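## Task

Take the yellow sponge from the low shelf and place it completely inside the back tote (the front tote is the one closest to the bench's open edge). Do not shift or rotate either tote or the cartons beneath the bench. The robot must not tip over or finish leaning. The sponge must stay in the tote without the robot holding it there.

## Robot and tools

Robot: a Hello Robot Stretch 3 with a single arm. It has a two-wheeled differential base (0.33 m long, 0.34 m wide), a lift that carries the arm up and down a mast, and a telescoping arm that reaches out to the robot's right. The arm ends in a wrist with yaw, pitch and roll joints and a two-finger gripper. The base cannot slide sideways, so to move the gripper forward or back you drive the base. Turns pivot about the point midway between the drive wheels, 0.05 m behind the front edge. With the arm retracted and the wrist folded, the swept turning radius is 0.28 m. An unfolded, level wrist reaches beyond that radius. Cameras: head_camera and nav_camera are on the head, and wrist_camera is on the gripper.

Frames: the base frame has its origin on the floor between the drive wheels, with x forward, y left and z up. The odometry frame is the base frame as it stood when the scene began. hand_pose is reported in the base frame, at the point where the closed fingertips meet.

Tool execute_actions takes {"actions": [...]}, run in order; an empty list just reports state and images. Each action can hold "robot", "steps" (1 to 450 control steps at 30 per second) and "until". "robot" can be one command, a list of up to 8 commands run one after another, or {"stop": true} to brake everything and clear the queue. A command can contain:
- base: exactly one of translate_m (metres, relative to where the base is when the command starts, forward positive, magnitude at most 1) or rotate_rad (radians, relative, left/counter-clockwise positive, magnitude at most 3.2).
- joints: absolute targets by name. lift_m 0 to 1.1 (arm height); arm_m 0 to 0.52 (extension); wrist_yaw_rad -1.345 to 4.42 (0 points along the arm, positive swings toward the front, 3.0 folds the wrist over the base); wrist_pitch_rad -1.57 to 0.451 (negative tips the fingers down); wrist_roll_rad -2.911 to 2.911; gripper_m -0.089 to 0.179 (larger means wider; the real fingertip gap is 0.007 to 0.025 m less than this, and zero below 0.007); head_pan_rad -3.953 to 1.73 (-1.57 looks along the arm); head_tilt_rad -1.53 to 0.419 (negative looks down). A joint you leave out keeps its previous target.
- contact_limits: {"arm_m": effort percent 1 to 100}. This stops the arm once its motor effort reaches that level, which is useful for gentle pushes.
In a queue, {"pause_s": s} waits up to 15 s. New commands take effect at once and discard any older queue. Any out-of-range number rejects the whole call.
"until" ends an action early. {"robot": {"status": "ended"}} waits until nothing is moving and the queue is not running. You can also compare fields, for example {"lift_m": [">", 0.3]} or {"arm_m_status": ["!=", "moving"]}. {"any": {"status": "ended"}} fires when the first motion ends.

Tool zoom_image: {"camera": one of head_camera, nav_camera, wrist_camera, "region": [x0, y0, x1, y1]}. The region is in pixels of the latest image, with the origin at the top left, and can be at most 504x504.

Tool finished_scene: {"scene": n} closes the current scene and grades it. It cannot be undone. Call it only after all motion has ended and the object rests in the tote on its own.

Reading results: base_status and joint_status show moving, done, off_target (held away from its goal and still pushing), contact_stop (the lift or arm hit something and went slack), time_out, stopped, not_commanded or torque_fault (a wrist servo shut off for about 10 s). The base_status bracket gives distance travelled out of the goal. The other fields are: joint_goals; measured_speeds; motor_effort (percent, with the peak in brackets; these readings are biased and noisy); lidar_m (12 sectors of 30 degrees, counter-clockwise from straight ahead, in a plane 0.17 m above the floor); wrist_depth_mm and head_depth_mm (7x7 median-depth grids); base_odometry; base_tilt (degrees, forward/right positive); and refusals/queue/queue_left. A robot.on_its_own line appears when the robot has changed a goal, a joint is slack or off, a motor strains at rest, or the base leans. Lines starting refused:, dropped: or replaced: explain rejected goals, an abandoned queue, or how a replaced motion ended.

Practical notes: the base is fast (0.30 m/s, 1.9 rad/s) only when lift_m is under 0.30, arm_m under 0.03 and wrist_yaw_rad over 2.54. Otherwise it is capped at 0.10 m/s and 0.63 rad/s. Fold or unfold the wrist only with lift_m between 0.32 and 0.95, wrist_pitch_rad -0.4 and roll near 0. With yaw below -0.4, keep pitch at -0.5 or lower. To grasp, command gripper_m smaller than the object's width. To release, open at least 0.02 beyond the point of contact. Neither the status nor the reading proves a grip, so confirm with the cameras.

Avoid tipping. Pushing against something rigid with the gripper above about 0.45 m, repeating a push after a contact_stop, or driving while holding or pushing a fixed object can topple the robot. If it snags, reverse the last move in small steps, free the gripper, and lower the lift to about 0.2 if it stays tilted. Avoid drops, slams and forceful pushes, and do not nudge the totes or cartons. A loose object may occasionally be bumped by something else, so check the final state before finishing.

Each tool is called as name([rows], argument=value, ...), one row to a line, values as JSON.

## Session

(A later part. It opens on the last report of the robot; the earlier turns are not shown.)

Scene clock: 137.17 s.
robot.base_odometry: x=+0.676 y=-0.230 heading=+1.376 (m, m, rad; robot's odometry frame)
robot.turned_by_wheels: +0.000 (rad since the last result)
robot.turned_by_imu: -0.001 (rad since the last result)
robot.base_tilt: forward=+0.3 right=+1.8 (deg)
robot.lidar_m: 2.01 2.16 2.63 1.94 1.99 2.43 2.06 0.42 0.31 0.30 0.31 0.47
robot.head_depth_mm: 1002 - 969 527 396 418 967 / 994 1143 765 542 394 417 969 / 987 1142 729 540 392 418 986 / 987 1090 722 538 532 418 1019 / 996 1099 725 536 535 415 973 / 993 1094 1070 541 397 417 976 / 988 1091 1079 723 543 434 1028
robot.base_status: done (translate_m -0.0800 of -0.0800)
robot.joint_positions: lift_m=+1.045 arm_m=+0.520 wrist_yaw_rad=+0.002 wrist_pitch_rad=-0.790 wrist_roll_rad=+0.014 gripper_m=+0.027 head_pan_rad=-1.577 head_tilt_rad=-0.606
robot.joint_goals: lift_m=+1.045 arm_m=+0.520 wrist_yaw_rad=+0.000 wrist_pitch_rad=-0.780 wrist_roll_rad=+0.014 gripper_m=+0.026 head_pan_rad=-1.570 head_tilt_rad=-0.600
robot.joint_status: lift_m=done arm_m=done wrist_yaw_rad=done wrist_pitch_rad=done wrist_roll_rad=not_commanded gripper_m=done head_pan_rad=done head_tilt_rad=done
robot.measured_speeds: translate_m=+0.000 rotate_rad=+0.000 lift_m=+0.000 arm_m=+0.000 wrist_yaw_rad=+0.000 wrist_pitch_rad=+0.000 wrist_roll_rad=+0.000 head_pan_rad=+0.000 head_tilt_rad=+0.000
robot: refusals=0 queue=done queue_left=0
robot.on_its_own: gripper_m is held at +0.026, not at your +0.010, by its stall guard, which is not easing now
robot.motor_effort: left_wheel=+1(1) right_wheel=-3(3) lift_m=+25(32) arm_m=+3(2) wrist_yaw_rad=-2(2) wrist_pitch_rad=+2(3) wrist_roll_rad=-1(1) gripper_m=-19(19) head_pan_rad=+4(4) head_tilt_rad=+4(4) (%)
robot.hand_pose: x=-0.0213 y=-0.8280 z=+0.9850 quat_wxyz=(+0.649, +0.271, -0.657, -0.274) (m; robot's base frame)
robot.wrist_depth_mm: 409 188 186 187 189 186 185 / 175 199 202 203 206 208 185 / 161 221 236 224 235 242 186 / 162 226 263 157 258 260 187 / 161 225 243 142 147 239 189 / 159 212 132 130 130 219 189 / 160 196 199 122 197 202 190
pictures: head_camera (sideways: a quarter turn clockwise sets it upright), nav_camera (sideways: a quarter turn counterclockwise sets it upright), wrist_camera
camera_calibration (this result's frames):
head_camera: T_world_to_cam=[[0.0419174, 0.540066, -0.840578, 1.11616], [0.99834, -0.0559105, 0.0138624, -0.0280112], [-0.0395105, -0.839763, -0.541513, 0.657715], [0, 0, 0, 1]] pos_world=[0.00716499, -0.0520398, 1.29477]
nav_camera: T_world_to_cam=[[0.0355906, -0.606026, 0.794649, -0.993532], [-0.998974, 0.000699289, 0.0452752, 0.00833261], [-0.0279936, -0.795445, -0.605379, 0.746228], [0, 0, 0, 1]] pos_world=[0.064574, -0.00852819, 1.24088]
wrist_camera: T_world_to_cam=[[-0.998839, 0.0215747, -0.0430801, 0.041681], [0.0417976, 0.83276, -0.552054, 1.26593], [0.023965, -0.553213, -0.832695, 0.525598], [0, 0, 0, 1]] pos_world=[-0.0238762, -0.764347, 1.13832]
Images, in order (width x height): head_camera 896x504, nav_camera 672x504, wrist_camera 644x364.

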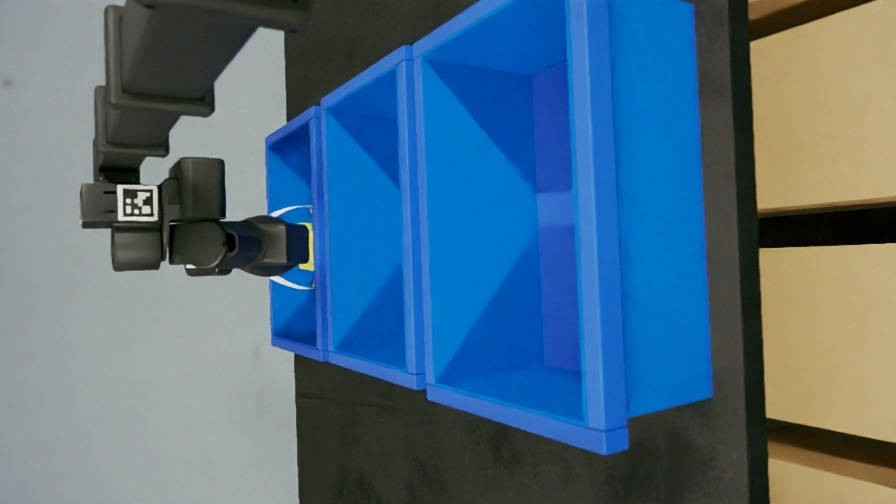

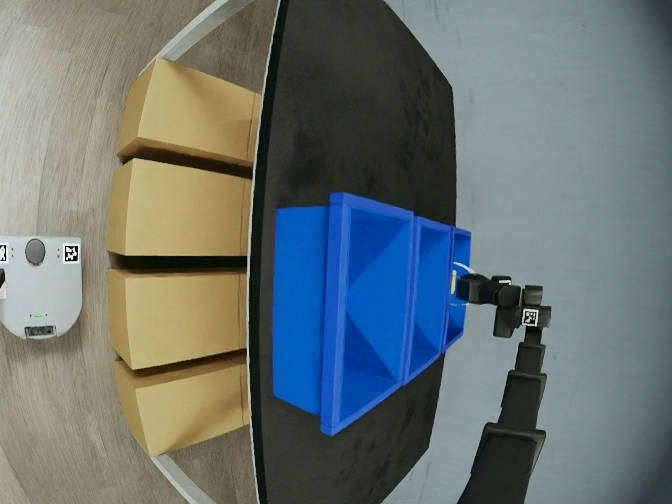

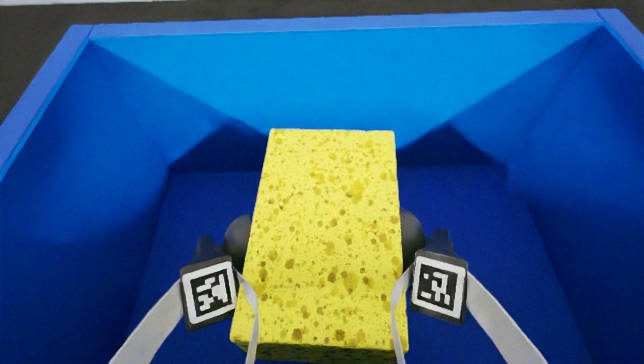

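execute_actions([
  {"robot":[{"joints":{"lift_m":1.025}},{"joints":{"gripper_m":0.11}},{"joints":{"lift_m":1.1}}],"steps":450,"until":{"robot":{"status":"ended"}}},
])

Scene clock: 147.13 s.
robot.base_odometry: x=+0.676 y=-0.230 heading=+1.376 (m, m, rad; robot's odometry frame)
robot.turned_by_wheels: +0.000 (rad since the last result)
robot.turned_by_imu: -0.001 (rad since the last result)
robot.base_tilt: forward=+0.4 right=+1.7 (deg)
robot.lidar_m: 2.01 2.16 2.63 1.93 2.00 2.43 2.06 0.42 0.31 0.30 0.31 0.47
robot.head_depth_mm: 1046 1118 1034 526 397 419 965 / - 1116 763 542 395 417 967 / - 1124 728 540 392 418 990 / 984 - 724 538 532 418 1022 / 992 1098 725 535 535 415 975 / 991 1094 1069 541 397 416 975 / 991 1093 1077 721 542 434 1032
robot.base_status: done (translate_m -0.0800 of -0.0800)
robot.joint_positions: lift_m=+1.099 arm_m=+0.520 wrist_yaw_rad=+0.002 wrist_pitch_rad=-0.788 wrist_roll_rad=+0.009 gripper_m=+0.110 head_pan_rad=-1.577 head_tilt_rad=-0.606
robot.joint_goals: lift_m=+1.100 arm_m=+0.520 wrist_yaw_rad=+0.000 wrist_pitch_rad=-0.780 wrist_roll_rad=+0.009 gripper_m=+0.110 head_pan_rad=-1.570 head_tilt_rad=-0.600
robot.joint_status: lift_m=done arm_m=done wrist_yaw_rad=done wrist_pitch_rad=done wrist_roll_rad=not_commanded gripper_m=done head_pan_rad=done head_tilt_rad=done
robot.measured_speeds: translate_m=+0.000 rotate_rad=+0.000 lift_m=+0.000 arm_m=+0.000 wrist_yaw_rad=+0.000 wrist_pitch_rad=+0.000 wrist_roll_rad=+0.000 head_pan_rad=+0.000 head_tilt_rad=+0.000
robot: refusals=0 queue=done queue_left=0
robot.motor_effort: left_wheel=+2(2) right_wheel=-3(3) lift_m=+33(34) arm_m=+1(3) wrist_yaw_rad=-3(2) wrist_pitch_rad=+2(7) wrist_roll_rad=+1(1) gripper_m=+0(81) head_pan_rad=+4(4) head_tilt_rad=+4(4) (%)
robot.hand_pose: x=-0.0213 y=-0.8284 z=+1.0386 quat_wxyz=(+0.650, +0.271, -0.655, -0.273) (m; robot's base frame)
robot.wrist_depth_mm: 473 468 474 465 480 470 459 / 439 429 424 422 418 422 416 / 385 226 230 233 232 235 355 / 340 225 276 281 282 262 197 / 302 208 304 254 300 265 189 / 163 194 276 230 272 248 189 / 155 234 253 210 250 249 182
pictures: head_camera (sideways: a quarter turn clockwise sets it upright), nav_camera (sideways: a quarter turn counterclockwise sets it upright), wrist_camera
camera_calibration (this result's frames):
head_camera: T_world_to_cam=[[0.0419173, 0.540066, -0.840578, 1.11616], [0.99834, -0.0559104, 0.0138624, -0.0280112], [-0.0395104, -0.839763, -0.541513, 0.657715], [0, 0, 0, 1]] pos_world=[0.007165, -0.0520398, 1.29477]
nav_camera: T_world_to_cam=[[0.0355906, -0.606026, 0.794649, -0.993532], [-0.998974, 0.00069917, 0.0452752, 0.00833261], [-0.0279935, -0.795445, -0.605379, 0.746228], [0, 0, 0, 1]] pos_world=[0.064574, -0.00852818, 1.24088]
wrist_camera: T_world_to_cam=[[-0.999026, 0.0184618, -0.0400845, 0.0383101], [0.0375798, 0.832091, -0.553365, 1.29665], [0.0231378, -0.554332, -0.831974, 0.568373], [0, 0, 0, 1]] pos_world=[-0.023606, -0.764571, 1.19193]
Images, in order (width x height): head_camera 896x504, nav_camera 672x504, wrist_camera 644x364.

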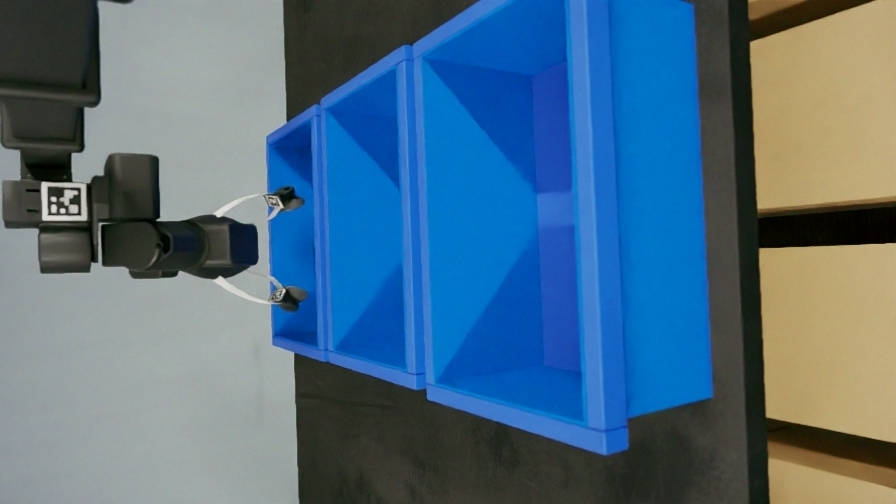

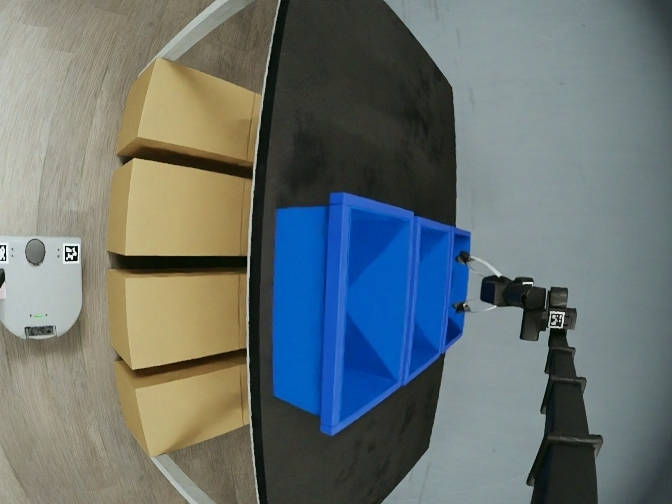

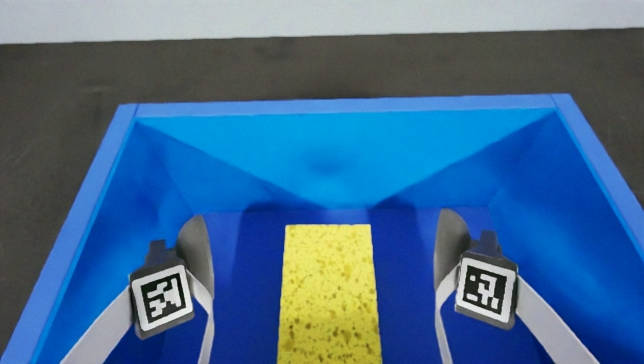

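finished_scene(scene=2)

The scene is finished: the task was done.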